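# Loop a rubber band around both bench dogs

## Task

Stretch the rubber band so it wraps once around each of the two bench dogs, sitting on the dogs' sides above the board rather than on their top faces. At the end the board must lie flat and motionless on the table, the gripper must be empty and not touching the band, and the arm must have released everything and backed away.

## Robot and tools

ROBOT. There is a single arm with six joints and a parallel two-finger gripper. Every list ordered by joint, in calls and in results alike, uses this order: waist, shoulder, elbow, wrist pitch, wrist yaw, wrist roll. Nominal ranges in radians: waist -3.054 to 3.054, shoulder 0.000 to 3.142, elbow 0.000 to 2.356, wrist pitch -1.571 to 1.571, wrist yaw -1.571 to 1.571, wrist roll -3.142 to 3.142. Each true end may sit up to 0.010 rad either side of these. A target more than 0.010 rad beyond an end, and further out than the joint's last reported angle, gets the call rejected. A target past the true end is clipped to it, and the result may then print "joint sent to its limit"; when that line is missing, the joint is not necessarily free to go further.

FRAMES. Positions in results are in the scene frame, in metres: origin on the table surface right under the arm's base, +z up, +y to the left when facing along +x. The base itself may be slightly tilted. end_effector_position is the point midway between the finger pads, roughly 3 to 4 cm short of the fingertips; end_effector_quat_wxyz is its orientation. In the gripper's own frame the fingers extend along +x and close along y. The reported hand position can be inaccurate, especially when the arm is stretched out.

THE ROW. Every command is built from rows of 7 plain numbers: six absolute joint target angles in radians (joint order above), then the gripper opening. The opening runs from -1 to 1: +1 is fully open (about 0.088 m between pads), empty fingers touch near -0.80, and anything below that closes no further. Fully closing takes at least about 0.5 s. To hold something, command an opening below the measured one; about 0.07 below gives a firm grip, a smaller gap a gentler one. Thin items under about 3 mm get less squeeze.

execute_actions(actions). actions is a list of actions run one after another. Each action is a table of 0 to 15 rows; each row is applied for one control step of 1/30 s, and if there are fewer than 15 rows the final row is repeated to fill the action. An empty list just returns the current state and images. Per step, each joint's target is kept within a fixed distance of its measured angle (0.211 rad for waist, shoulder and elbow; 0.213 wrist pitch; 0.267 wrist yaw; 0.228 wrist roll), and if the targets would place the gripper over 70 mm from where it now is, they are all pulled back toward the measured angles. Distant targets therefore need several actions; a motion left unfinished should be commanded again. To keep a joint still, resend its "Joint targets" value.

move(target, speed, blocking). target is one 7-number row of absolute joint angles plus opening, as above. Every joint follows its own path, all advancing at the same fraction, so the hand traces a curve and does not steer around obstacles. speed is the peak speed in rad/s of the joint with the longest way to go, 0.01 to 2, default 0.5. Path duration is clamped to 0.5 to 10 s; longer paths stop short after 10 s. The opening is sent at the start. blocking=false returns after 0.5 s while the arm keeps going; until a result shows the move has ended, other moves and execute_actions are rejected, so use wait or stop first. Its result adds a "move:" line giving the outcome (done, off_target, moving, held, fault), limits=held or limits=none, and the joint furthest from its target.

wait(seconds). 0 to 10 s; the arm keeps its last command, and a running move continues (the wait ends early if the move finishes). stop() brakes a running move; the fingers are not braked.

zoom_image(camera, region). camera is cam_high, cam_low or cam_wrist; region is [x0, y0, x1, y1] in pixels of that camera's latest 896x504 image, top-left is (0, 0), at most 504 by 504 pixels.

finished_scene(scene). Pass the number of the current scene to end it; this is final, and the result tells whether the goal was met. The goal must still hold afterwards.

RESULTS. Each result gives the hand pose and velocities, Joint positions and Joint velocities (rad, rad/s, then pad gap in m and m/s), Joint targets (angles currently being driven toward, which can shift on their own), grip_measured (opening on the command scale; reads narrower by up to about 0.061 when squeezing hard, and may be off by about 1 mm throughout), grip_effort_n (motor effort in N, negative closing, capped near 83, n/a when unknown), camera images, and for execute_actions a list of per-step joint readings where HELD marks steps that were held back. "joint command not followed" means the clearance check altered targets. Friction may leave joints short of target, so check positions after each motion.

CAUTIONS. The simulation keeps running while you compose a reply, with the robot holding its last command. Disturbances may briefly pull on a held part or shove loose objects. Never push anything off the table. Avoid drops, slams and hard presses: faster moves and targets set deeper past a contact hit harder. Contact torque at a joint's load limit (N m: waist 17.8, shoulder 22, elbow 22, wrist pitch 5.8, wrist yaw 5.78, wrist roll 5.42, held weight included) halts the arm for 10 s. Long holding of loads heats motors: MOTOR HOT appears from 50 °C, and at 95 °C an OVER-TEMPERATURE FAULT holds the arm and can eventually cut power.

Each tool is called after ">>>" by a JSON object that holds its "method" and its "body", one argument or row to a line.

## Session

>>> {"method": "execute_actions", "body": {
  "actions": []
}}

Scene clock: 0.00 s.
end_effector_position=(+0.4842, -0.2376, +0.1950) grip_measured=+0.849 grip_effort_n=n/a end_effector_quat_wxyz=(+0.615, +0.755, +0.203, -0.103) end_effector_velocity=(-0.003, -0.002, +0.001) end_effector_angular_velocity=(-0.003, +0.003, -0.001)
Joint names: [waist, shoulder, elbow, wrist pitch, wrist yaw, wrist roll]
Joint positions: [-0.768  2.189  1.286  1.113 -1.142  2.329  0.081]
Joint velocities: [-0.007 -0.002 -0.002 -0.007 -0.007 -0.007 -0.   ]
Heat: hottest elbow 28 °C (+0.0 °C/min).
Joint targets: [-0.768 2.189 1.286 1.113 -1.142 2.329]

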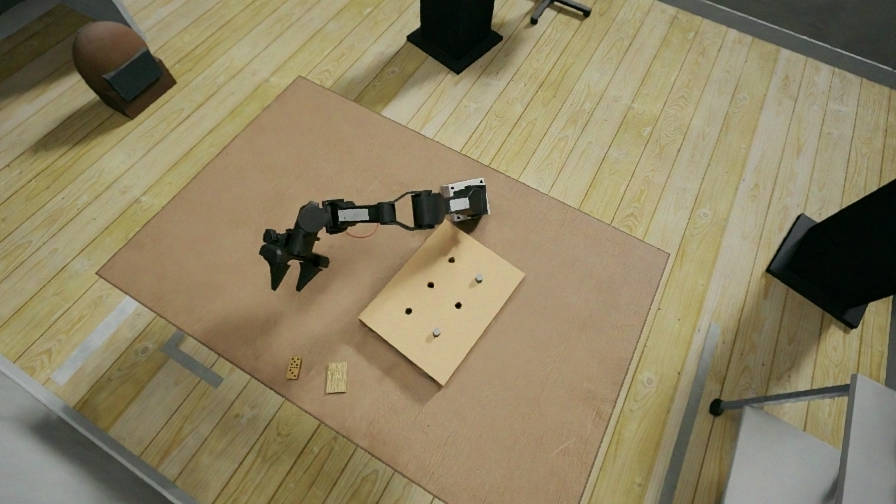

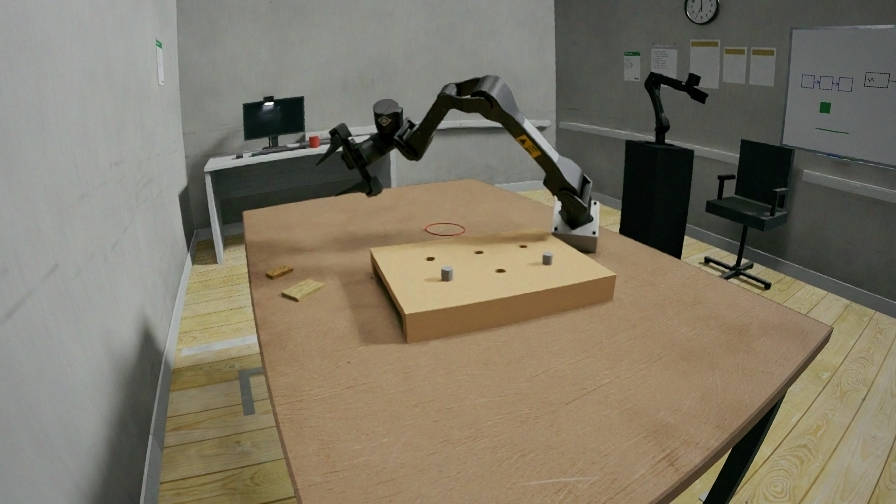

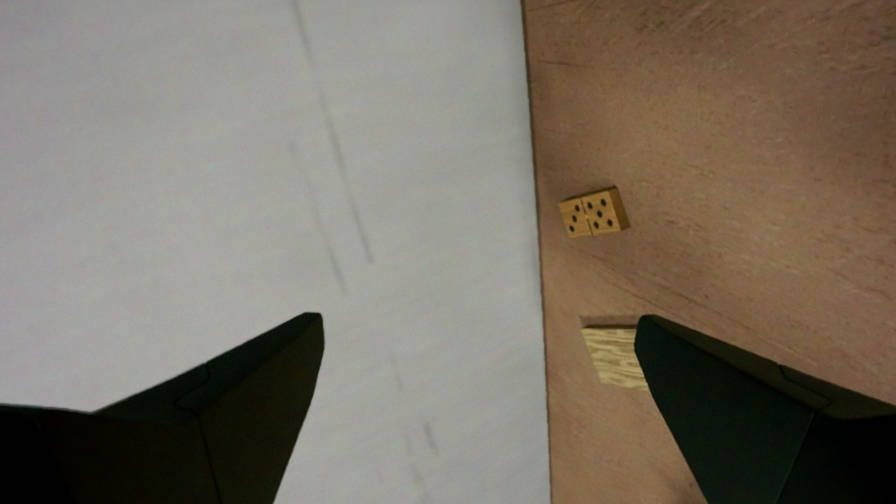

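>>> {"method": "zoom_image", "body": {
  "camera": "cam_high",
  "region": [320, 170, 560, 400]
}}

>>> {"method": "zoom_image", "body": {
  "camera": "cam_low",
  "region": [350, 190, 650, 350]
}}

Region (320, 170, 560, 400) of cam_high's 896x504 image, scaled by 2.100, with more detail than that image has; it fills the top 483 rows of this view, and the rest is white.

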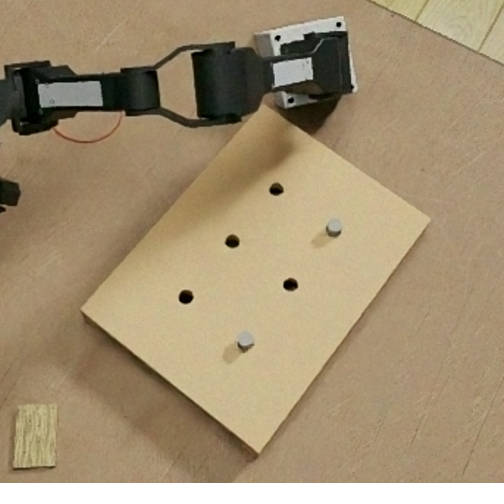

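Region (350, 190, 650, 350) of cam_low's 896x504 image, scaled by 1.680, with more detail than that image has; it fills the top 269 rows of this view, and the rest is white.

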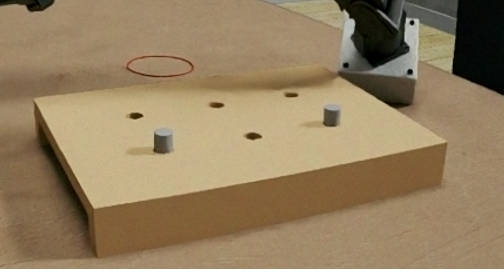

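>>> {"method": "move", "body": {
  "target": [-1.098,2.047,1.359,-1.170,-0.527,0,0.5],
  "speed": 1.0
}}

Scene clock: 56.13 s.
end_effector_position=(+0.1983, -0.2444, +0.1457) grip_measured=+0.502 grip_effort_n=-15.1 end_effector_quat_wxyz=(+0.557, +0.436, +0.561, -0.429) end_effector_velocity=(-0.000, +0.005, +0.002) end_effector_angular_velocity=(+0.015, -0.004, -0.003)
Joint names: [waist, shoulder, elbow, wrist pitch, wrist yaw, wrist roll]
Joint positions: [-1.098  2.057  1.353 -1.167 -0.531  0.006  0.064]
Joint velocities: [-0.002 -0.007 -0.002 -0.022 -0.007 -0.007 -0.   ]
Heat: hottest waist 33 °C (+5.3 °C/min).
Joint targets: [-1.098 2.047 1.359 -1.170 -0.527 -0.000]
move: done; limits=none; farthest joint: the shoulder, 0.010 radians from its target (0.142 radians at the start)
camera_calibration (this result's frames):
cam_wrist: T_world_to_cam=[[-0.960783, -0.276628, 0.0193015, 0.132639], [-0.252163, 0.900525, 0.354215, 0.251242], [-0.115367, 0.335457, -0.934965, 0.326813], [0, 0, 0, 1]] pos_world=[0.228495, -0.29919, 0.214004]

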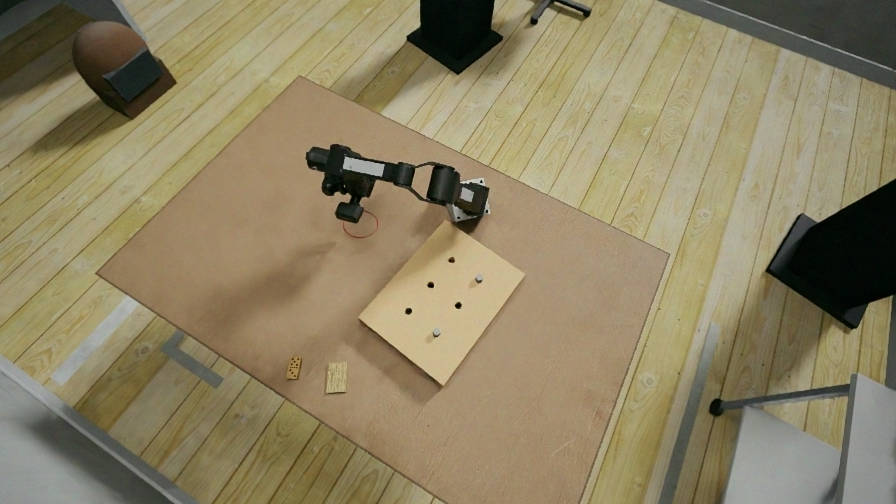

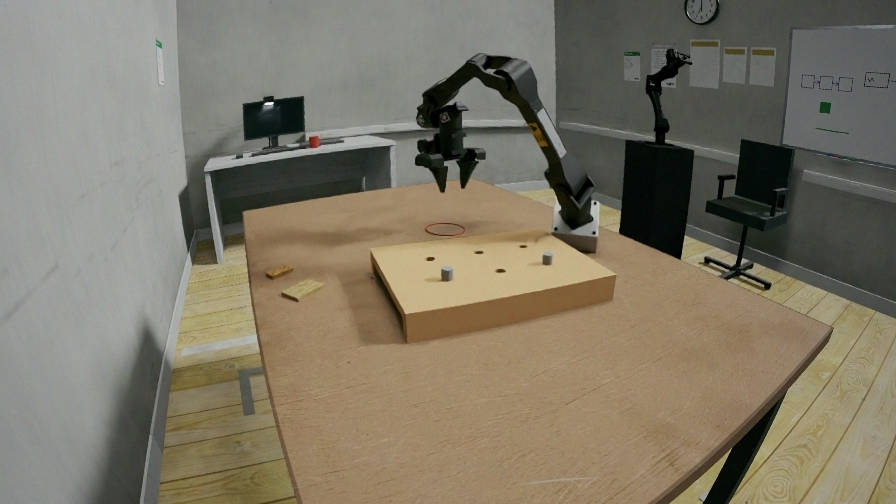

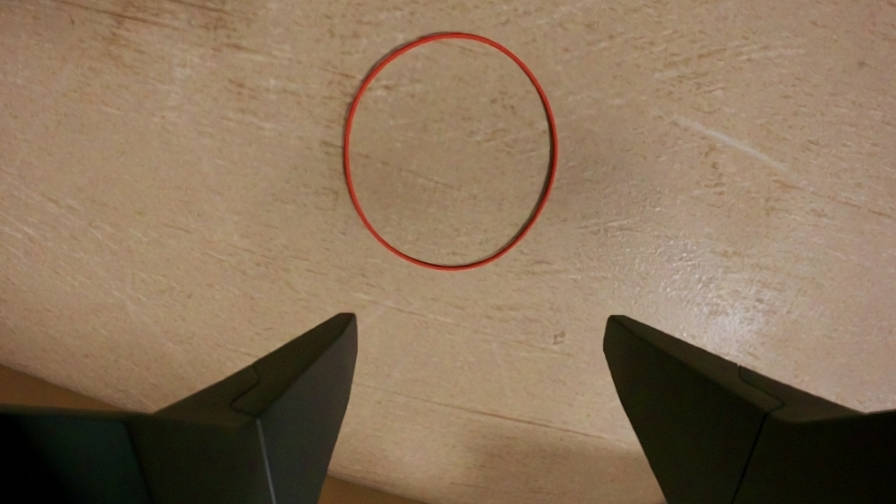

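>>> {"method": "move", "body": {
  "target": [-0.8186,2.195,1.347,-0.835,-0.583,0.30,-0.3],
  "speed": 0.4
}}

Scene clock: 66.60 s.
end_effector_position=(+0.2714, -0.2550, +0.0604) grip_measured=-0.298 grip_effort_n=-15.1 end_effector_quat_wxyz=(+0.578, +0.415, +0.562, -0.422) end_effector_velocity=(+0.000, +0.003, -0.001) end_effector_angular_velocity=(+0.020, -0.014, -0.016)
Joint names: [waist, shoulder, elbow, wrist pitch, wrist yaw, wrist roll]
Joint positions: [-0.824  2.176  1.353 -0.838 -0.579  0.294  0.024]
Joint velocities: [-0.002  0.002 -0.002 -0.007 -0.022  0.007 -0.   ]
Heat: hottest shoulder 33 °C (+5.0 °C/min).
Joint targets: [-0.818 2.195 1.347 -0.835 -0.583 0.300]
move: off_target; limits=none; farthest joint: the shoulder, 0.019 radians from its target (0.138 radians at the start)
camera_calibration (this result's frames):
cam_wrist: T_world_to_cam=[[-0.945932, -0.323747, 0.0199969, 0.185513], [-0.300643, 0.898229, 0.320623, 0.324017], [-0.121763, 0.297276, -0.946996, 0.251706], [0, 0, 0, 1]] pos_world=[0.303544, -0.305808, 0.130768]

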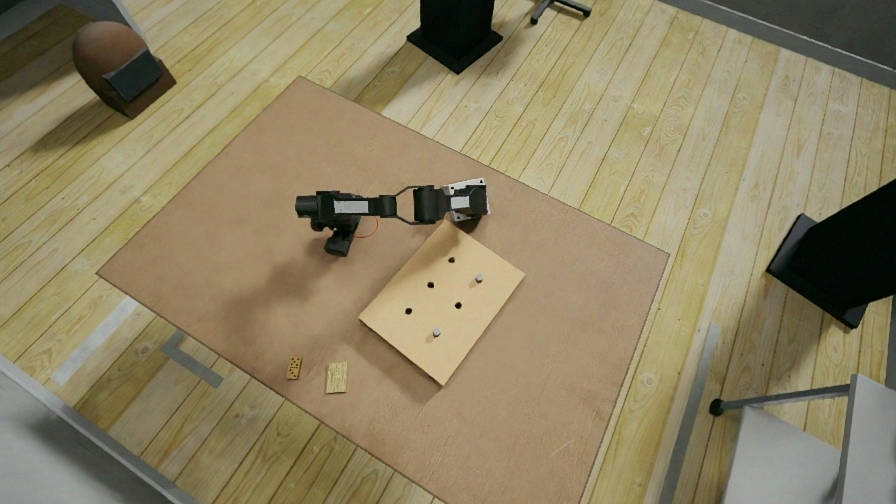

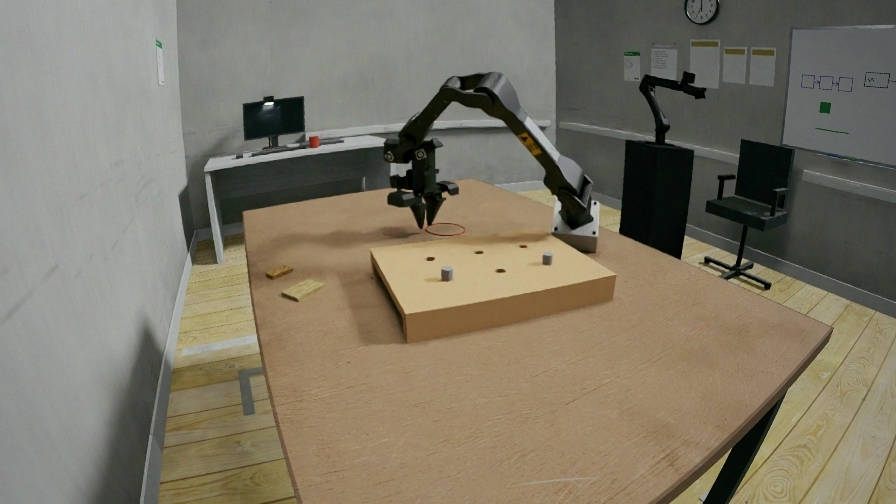

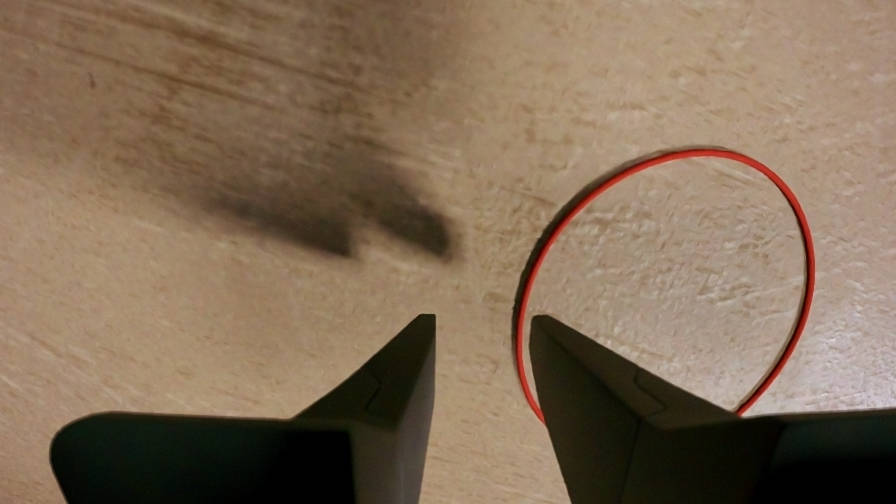

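>>> {"method": "move", "body": {
  "target": [-0.807,2.21,1.279,-0.767,-0.587,0.30,-0.3],
  "speed": 0.1
}}

Scene clock: 84.07 s.
end_effector_position=(+0.2609, -0.2512, +0.0419) grip_measured=-0.298 grip_effort_n=-15.1 end_effector_quat_wxyz=(+0.574, +0.417, +0.567, -0.419) end_effector_velocity=(-0.002, +0.002, +0.003) end_effector_angular_velocity=(+0.003, +0.011, +0.013)
Joint names: [waist, shoulder, elbow, wrist pitch, wrist yaw, wrist roll]
Joint positions: [-0.813  2.192  1.29  -0.77  -0.584  0.295  0.024]
Joint velocities: [-0.002 -0.007  0.002 -0.022  0.007 -0.022 -0.   ]
Heat: hottest waist 32 °C (+2.0 °C/min).
Joint targets: [-0.807 2.210 1.279 -0.767 -0.587 0.300]
move: off_target; limits=none; farthest joint: the shoulder, 0.018 radians from its target (0.034 radians at the start)
camera_calibration (this result's frames):
cam_wrist: T_world_to_cam=[[-0.944739, -0.327167, 0.0207131, 0.176004], [-0.30172, 0.892485, 0.335313, 0.321593], [-0.12819, 0.310534, -0.941879, 0.236571], [0, 0, 0, 1]] pos_world=[0.293635, -0.302897, 0.111341]

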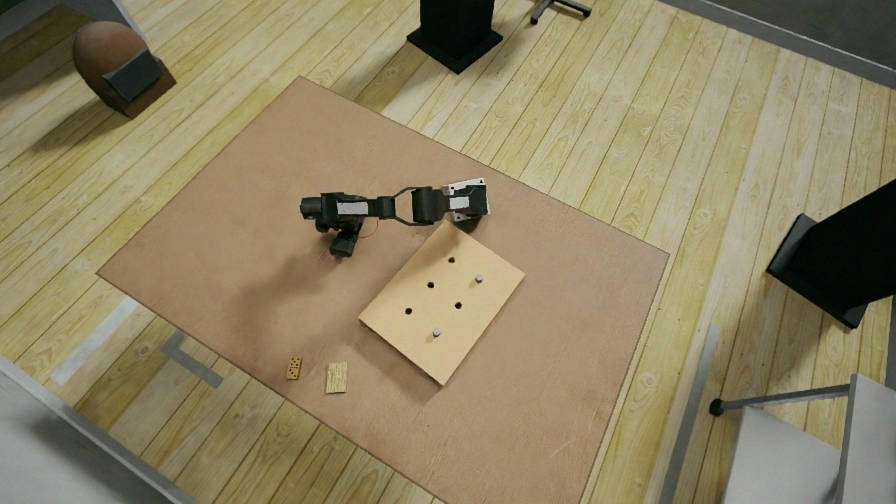

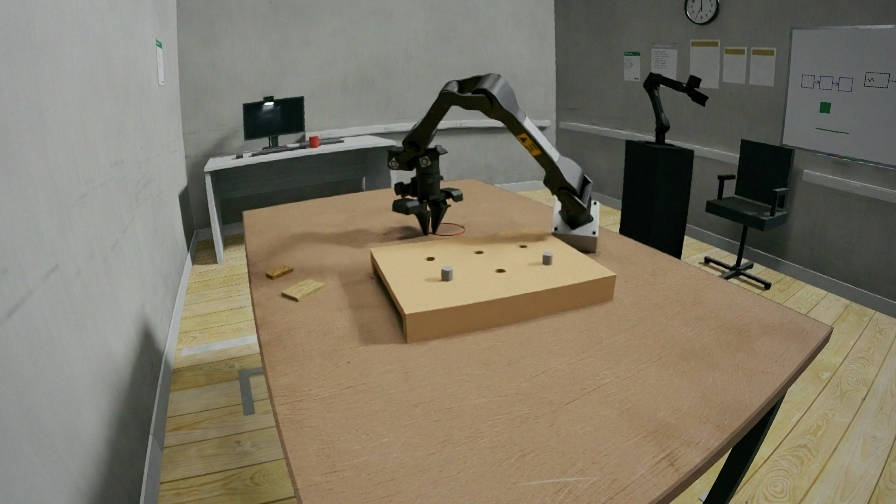

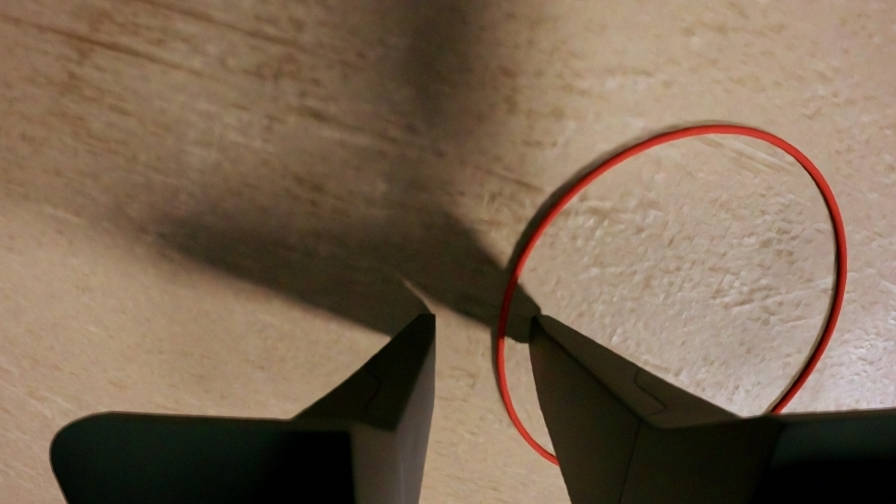

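>>> {"method": "move", "body": {
  "target": [-0.807,2.226,1.279,-0.755,-0.587,0.30,-0.45],
  "speed": 0.03
}}

Scene clock: 88.37 s.
end_effector_position=(+0.2605, -0.2520, +0.0407) grip_measured=-0.448 grip_effort_n=-15.1 end_effector_quat_wxyz=(+0.574, +0.419, +0.566, -0.418) end_effector_velocity=(-0.000, +0.005, +0.001) end_effector_angular_velocity=(+0.027, -0.009, -0.007)
Joint names: [waist, shoulder, elbow, wrist pitch, wrist yaw, wrist roll]
Joint positions: [-0.814  2.197  1.29  -0.765 -0.588  0.295  0.017]
Joint velocities: [-0.002 -0.002 -0.002 -0.022 -0.022 -0.007 -0.   ]
Heat: hottest waist 32 °C (+1.0 °C/min).
Joint targets: [-0.807 2.226 1.279 -0.755 -0.587 0.300]
move: off_target; limits=none; farthest joint: the shoulder, 0.029 radians from its target (0.034 radians at the start)
camera_calibration (this result's frames):
cam_wrist: T_world_to_cam=[[-0.945345, -0.325655, 0.016451, 0.176078], [-0.301499, 0.892208, 0.336248, 0.322396], [-0.124179, 0.312911, -0.94163, 0.23519], [0, 0, 0, 1]] pos_world=[0.292862, -0.303898, 0.11016]

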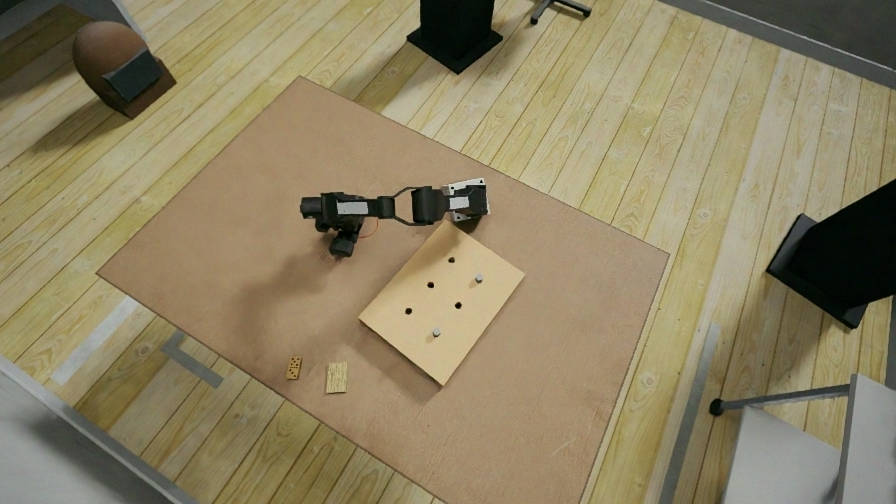

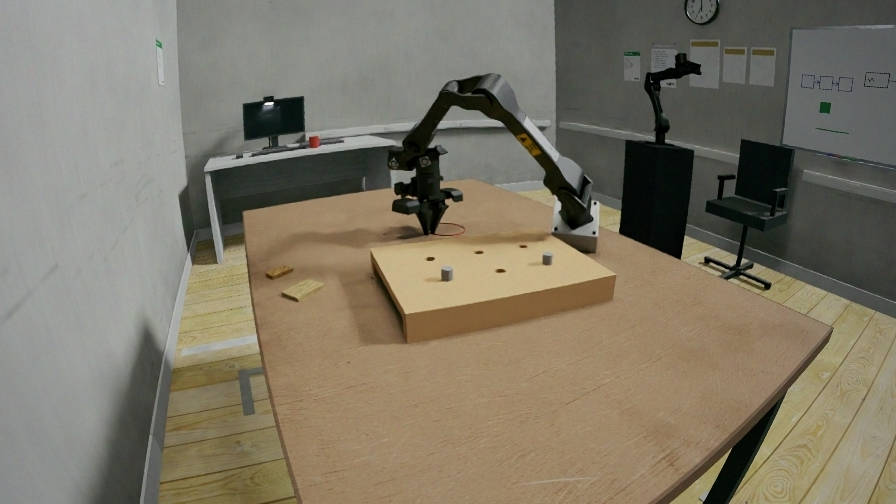

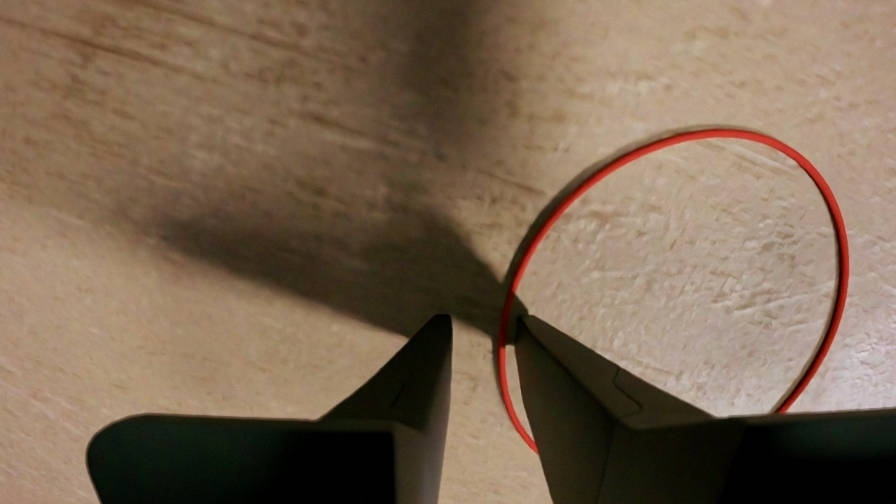

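>>> {"method": "execute_actions", "body": {
  "actions": [
    [[-0.807,2.215,1.279,-0.755,-0.587,0.30,-0.7]],
    [[-0.807,2.215,1.279,-0.755,-0.587,0.30,-1]]
  ]
}}

Scene clock: 93.30 s.
end_effector_position=(+0.2616, -0.2531, +0.0409) grip_measured=-0.786 grip_effort_n=-83.5 end_effector_quat_wxyz=(+0.577, +0.418, +0.565, -0.416) end_effector_velocity=(-0.001, +0.002, +0.001) end_effector_angular_velocity=(+0.008, -0.004, -0.013)
Joint names: [waist, shoulder, elbow, wrist pitch, wrist yaw, wrist roll]
Joint positions: [-0.815  2.197  1.29  -0.758 -0.592  0.295  0.   ]
Joint velocities: [-0.002 -0.002 -0.002 -0.007 -0.007  0.007 -0.   ]
Heat: hottest waist 32 °C (+1.0 °C/min).
Joint targets: [-0.807 2.215 1.279 -0.755 -0.587 0.300]
Step readings (joint positions; steps 1 to 15: 1st action; 16 to 30: 2nd action):
0: [-0.814 2.197 1.290 -0.765 -0.589 0.295]
1: [-0.814 2.197 1.290 -0.765 -0.591 0.295]
2: [-0.814 2.197 1.290 -0.762 -0.593 0.295]
4: [-0.814 2.197 1.290 -0.760 -0.593 0.295]
8: [-0.815 2.197 1.290 -0.759 -0.592 0.295]
15: [-0.815 2.197 1.290 -0.759 -0.592 0.295]
16: [-0.815 2.197 1.290 -0.758 -0.592 0.295]
17: [-0.815 2.197 1.290 -0.758 -0.592 0.295]
19: [-0.815 2.197 1.290 -0.758 -0.592 0.295]
23: [-0.815 2.197 1.290 -0.758 -0.592 0.295]
30: Joint positions above
camera_calibration (this result's frames):
cam_wrist: T_world_to_cam=[[-0.944255, -0.329021, 0.0113162, 0.17584], [-0.306959, 0.892321, 0.330969, 0.325321], [-0.118994, 0.309045, -0.943574, 0.233583], [0, 0, 0, 1]] pos_world=[0.293693, -0.304624, 0.110742]

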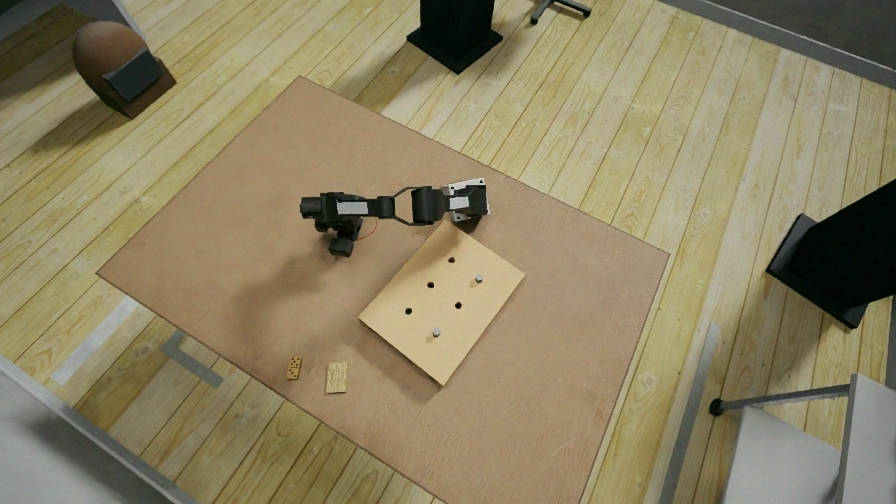

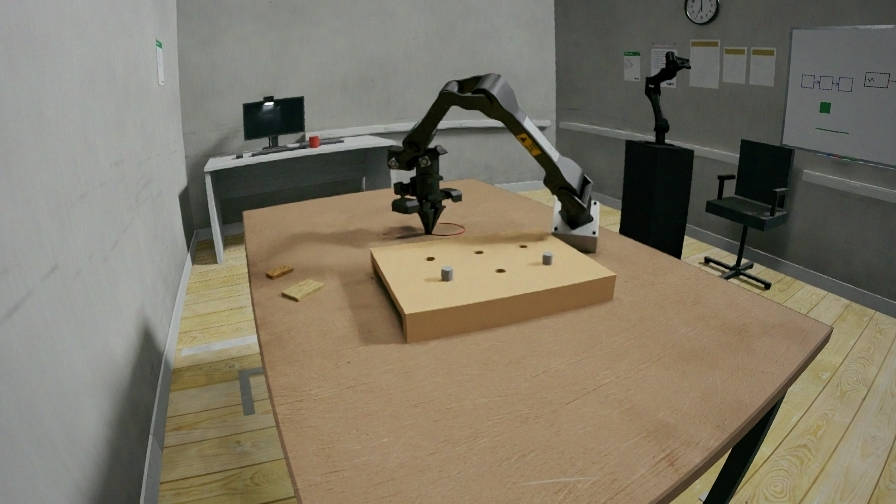

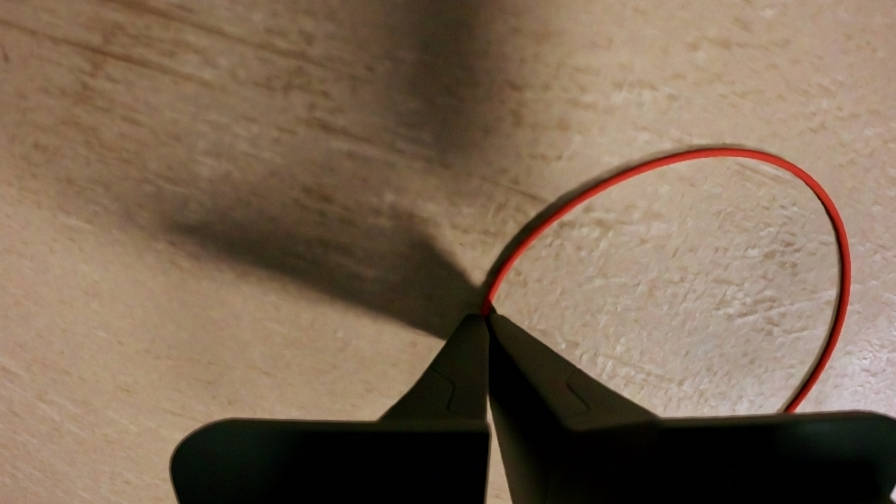

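>>> {"method": "move", "body": {
  "target": [-1.0,2.07,1.63,-1.38,-0.55,0.15,-1],
  "speed": 0.3
}}

Scene clock: 100.50 s.
end_effector_position=(+0.2599, -0.2354, +0.1799) grip_measured=-0.786 grip_effort_n=-83.5 end_effector_quat_wxyz=(+0.541, +0.451, +0.556, -0.441) end_effector_velocity=(-0.000, +0.002, +0.001) end_effector_angular_velocity=(+0.007, -0.005, -0.013)
Joint names: [waist, shoulder, elbow, wrist pitch, wrist yaw, wrist roll]
Joint positions: [-1.     2.078  1.624 -1.377 -0.553  0.155  0.   ]
Joint velocities: [-0.002 -0.002 -0.002 -0.007 -0.007  0.007 -0.   ]
Heat: hottest waist 32 °C (+0.0 °C/min).
Joint targets: [-1.000 2.070 1.630 -1.380 -0.550 0.150]
move: done; limits=none; farthest joint: the shoulder, 0.008 radians from its target (0.127 radians at the start)
camera_calibration (this result's frames):
cam_wrist: T_world_to_cam=[[-0.972848, -0.230067, 0.0252178, 0.206744], [-0.20495, 0.906974, 0.367958, 0.233301], [-0.107527, 0.352799, -0.9295, 0.363954], [0, 0, 0, 1]] pos_world=[0.28808, -0.292436, 0.247237]

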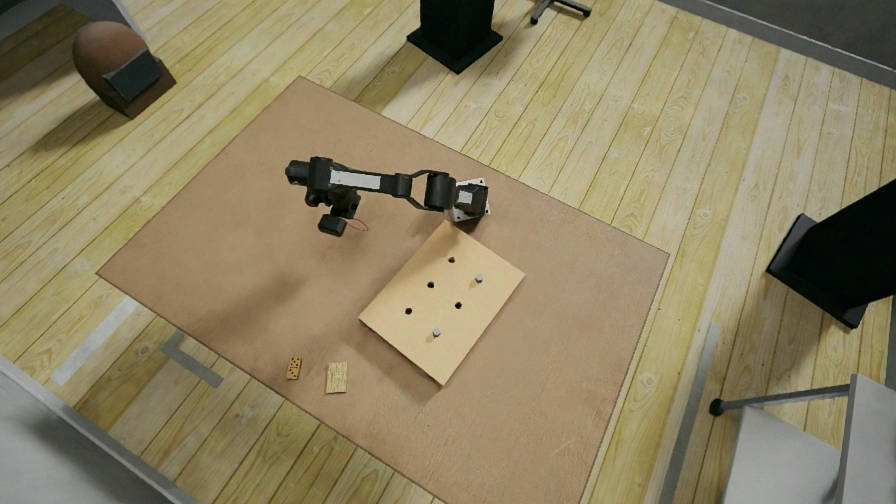

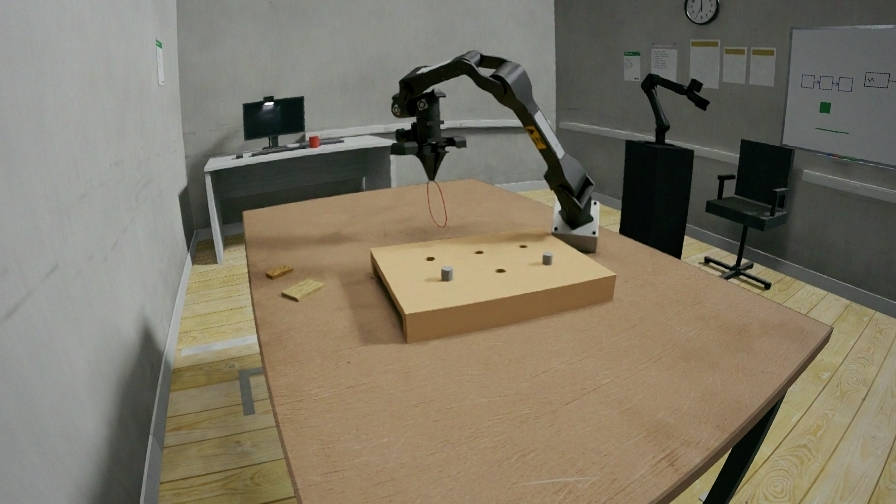

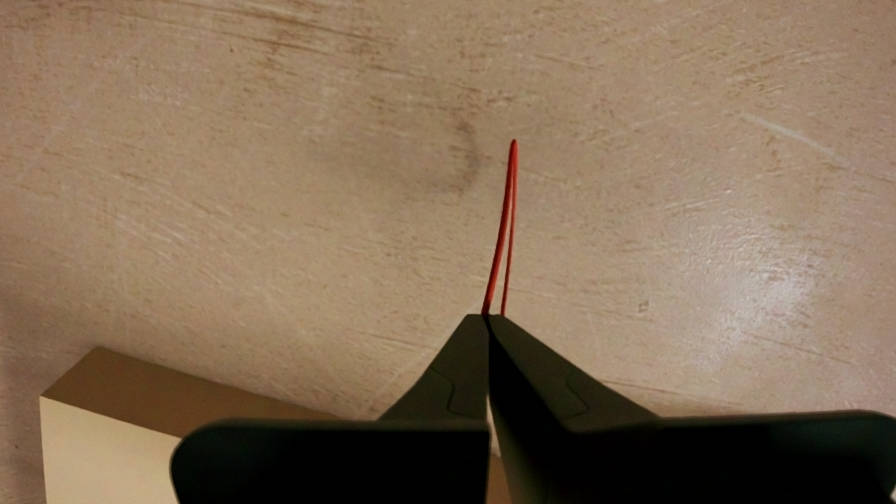

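>>> {"method": "move", "body": {
  "target": [-0.85,1.75,1.74,-1.42,-0.53,-0.4,-1],
  "speed": 0.5
}}

>>> {"method": "move", "body": {
  "target": [-0.082,1.40,1.752,-1.383,-0.506,-1.48,-1],
  "speed": 0.5
}}

Scene clock: 119.27 s.
end_effector_position=(+0.3391, -0.1533, +0.2614) grip_measured=-0.786 grip_effort_n=-83.5 end_effector_quat_wxyz=(+0.734, +0.103, +0.629, -0.235) end_effector_velocity=(-0.001, +0.003, +0.001) end_effector_angular_velocity=(+0.005, -0.004, +0.005)
Joint names: [waist, shoulder, elbow, wrist pitch, wrist yaw, wrist roll]
Joint positions: [-0.856  1.756  1.737 -1.417 -0.533 -0.394  0.   ]
Joint velocities: [-0.002 -0.007 -0.002 -0.007 -0.007 -0.007 -0.   ]
Heat: hottest waist 33 °C (+0.0 °C/min).
Joint targets: [-0.850 1.750 1.740 -1.420 -0.530 -0.400]
move: done; limits=none; farthest joint: the waist, 0.006 radians from its target (0.150 radians at the start)
camera_calibration (this result's frames):
cam_wrist: T_world_to_cam=[[-0.453366, -0.874696, 0.171368, -0.0125283], [-0.862904, 0.478885, 0.161452, 0.356587], [-0.223286, -0.0746773, -0.971888, 0.404051], [0, 0, 0, 1]] pos_world=[0.39224, -0.151549, 0.337268]

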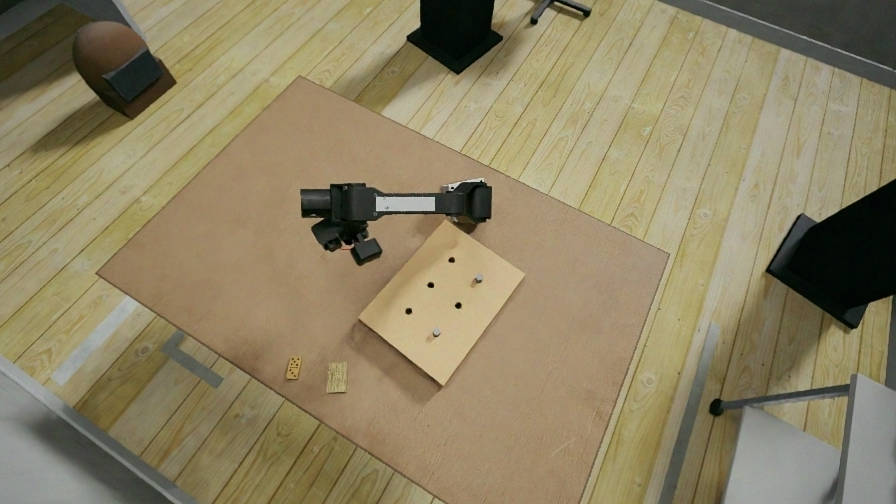

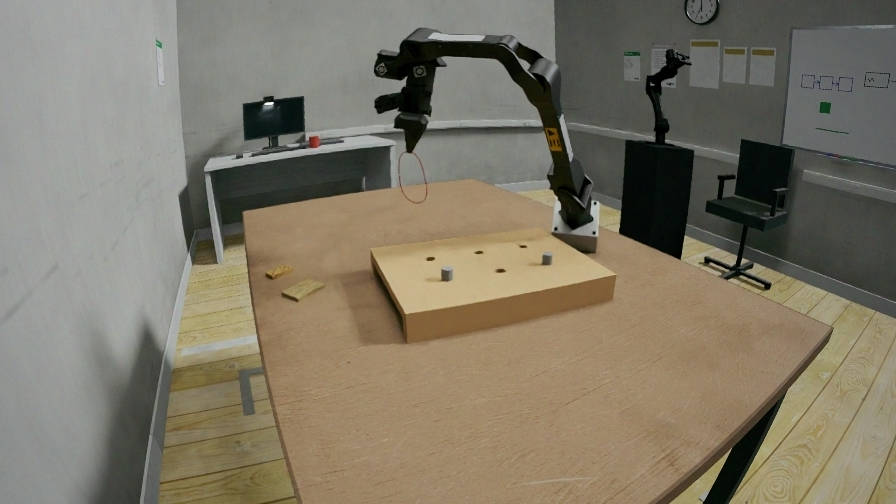

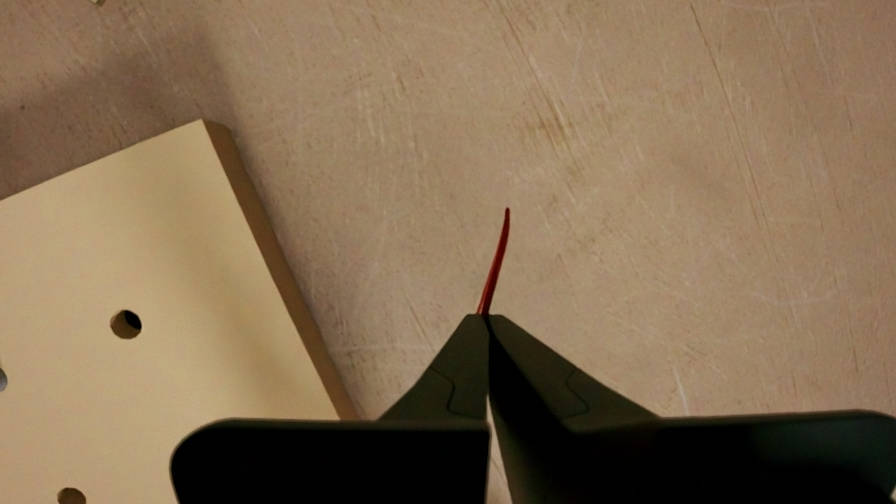

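Scene clock: 122.10 s.
end_effector_position=(+0.4004, +0.1157, +0.2319) grip_measured=-0.786 grip_effort_n=-83.5 end_effector_quat_wxyz=(+0.574, -0.500, +0.488, +0.427) end_effector_velocity=(-0.005, +0.003, -0.000) end_effector_angular_velocity=(+0.020, +0.017, +0.013)
Joint names: [waist, shoulder, elbow, wrist pitch, wrist yaw, wrist roll]
Joint positions: [-0.086  1.408  1.748 -1.385 -0.509 -1.474  0.   ]
Joint velocities: [-0.002 -0.002 -0.002 -0.022 -0.022 -0.022 -0.   ]
Heat: hottest shoulder 33 °C (+0.0 °C/min).
Joint targets: [-0.082 1.400 1.752 -1.383 -0.506 -1.480]
move: done; limits=none; farthest joint: the shoulder, 0.008 radians from its target (0.356 radians at the start)
camera_calibration (this result's frames):
cam_wrist: T_world_to_cam=[[0.977271, -0.110332, 0.181022, -0.407894], [-0.164578, -0.933087, 0.319784, 0.132461], [0.133627, -0.342308, -0.930037, 0.287519], [0, 0, 0, 1]] pos_world=[0.382003, 0.177014, 0.298882]

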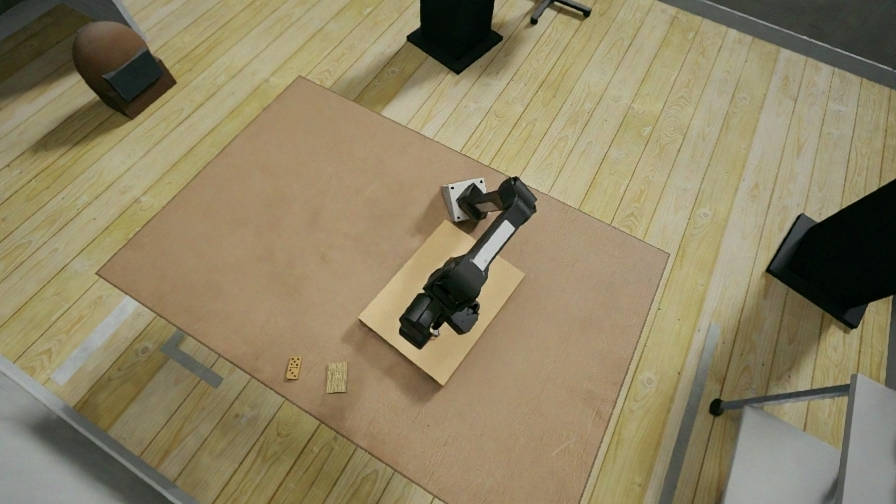

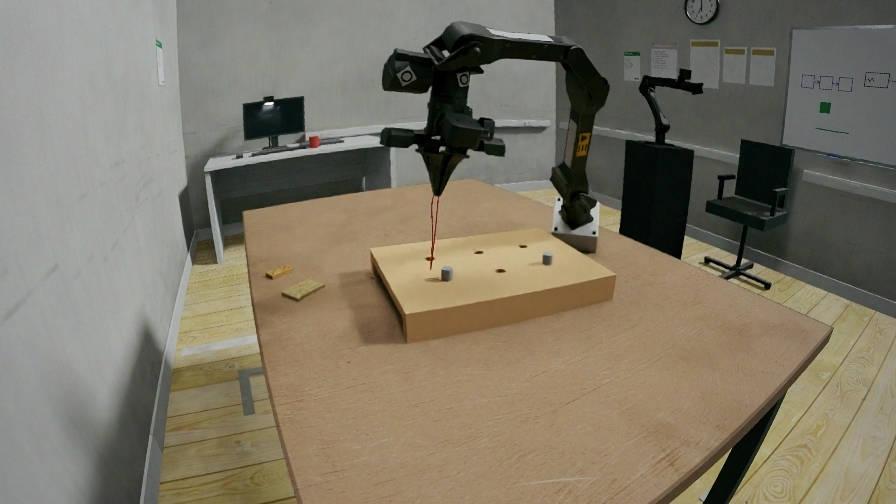

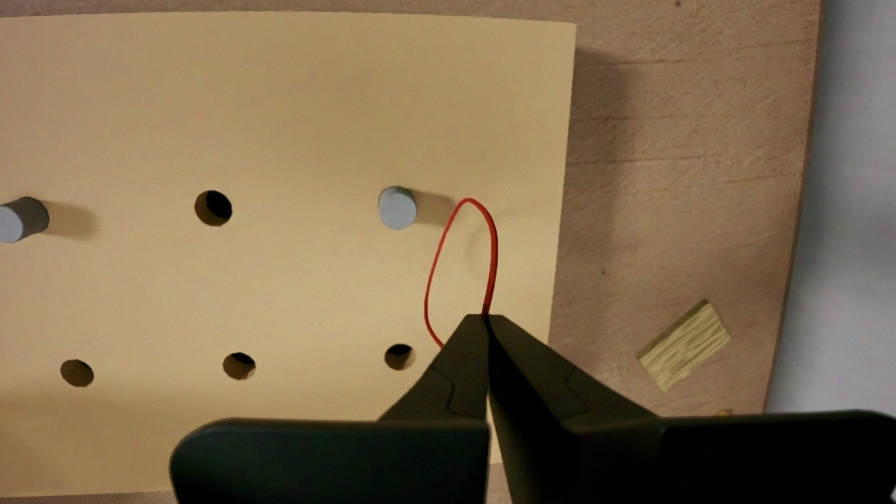

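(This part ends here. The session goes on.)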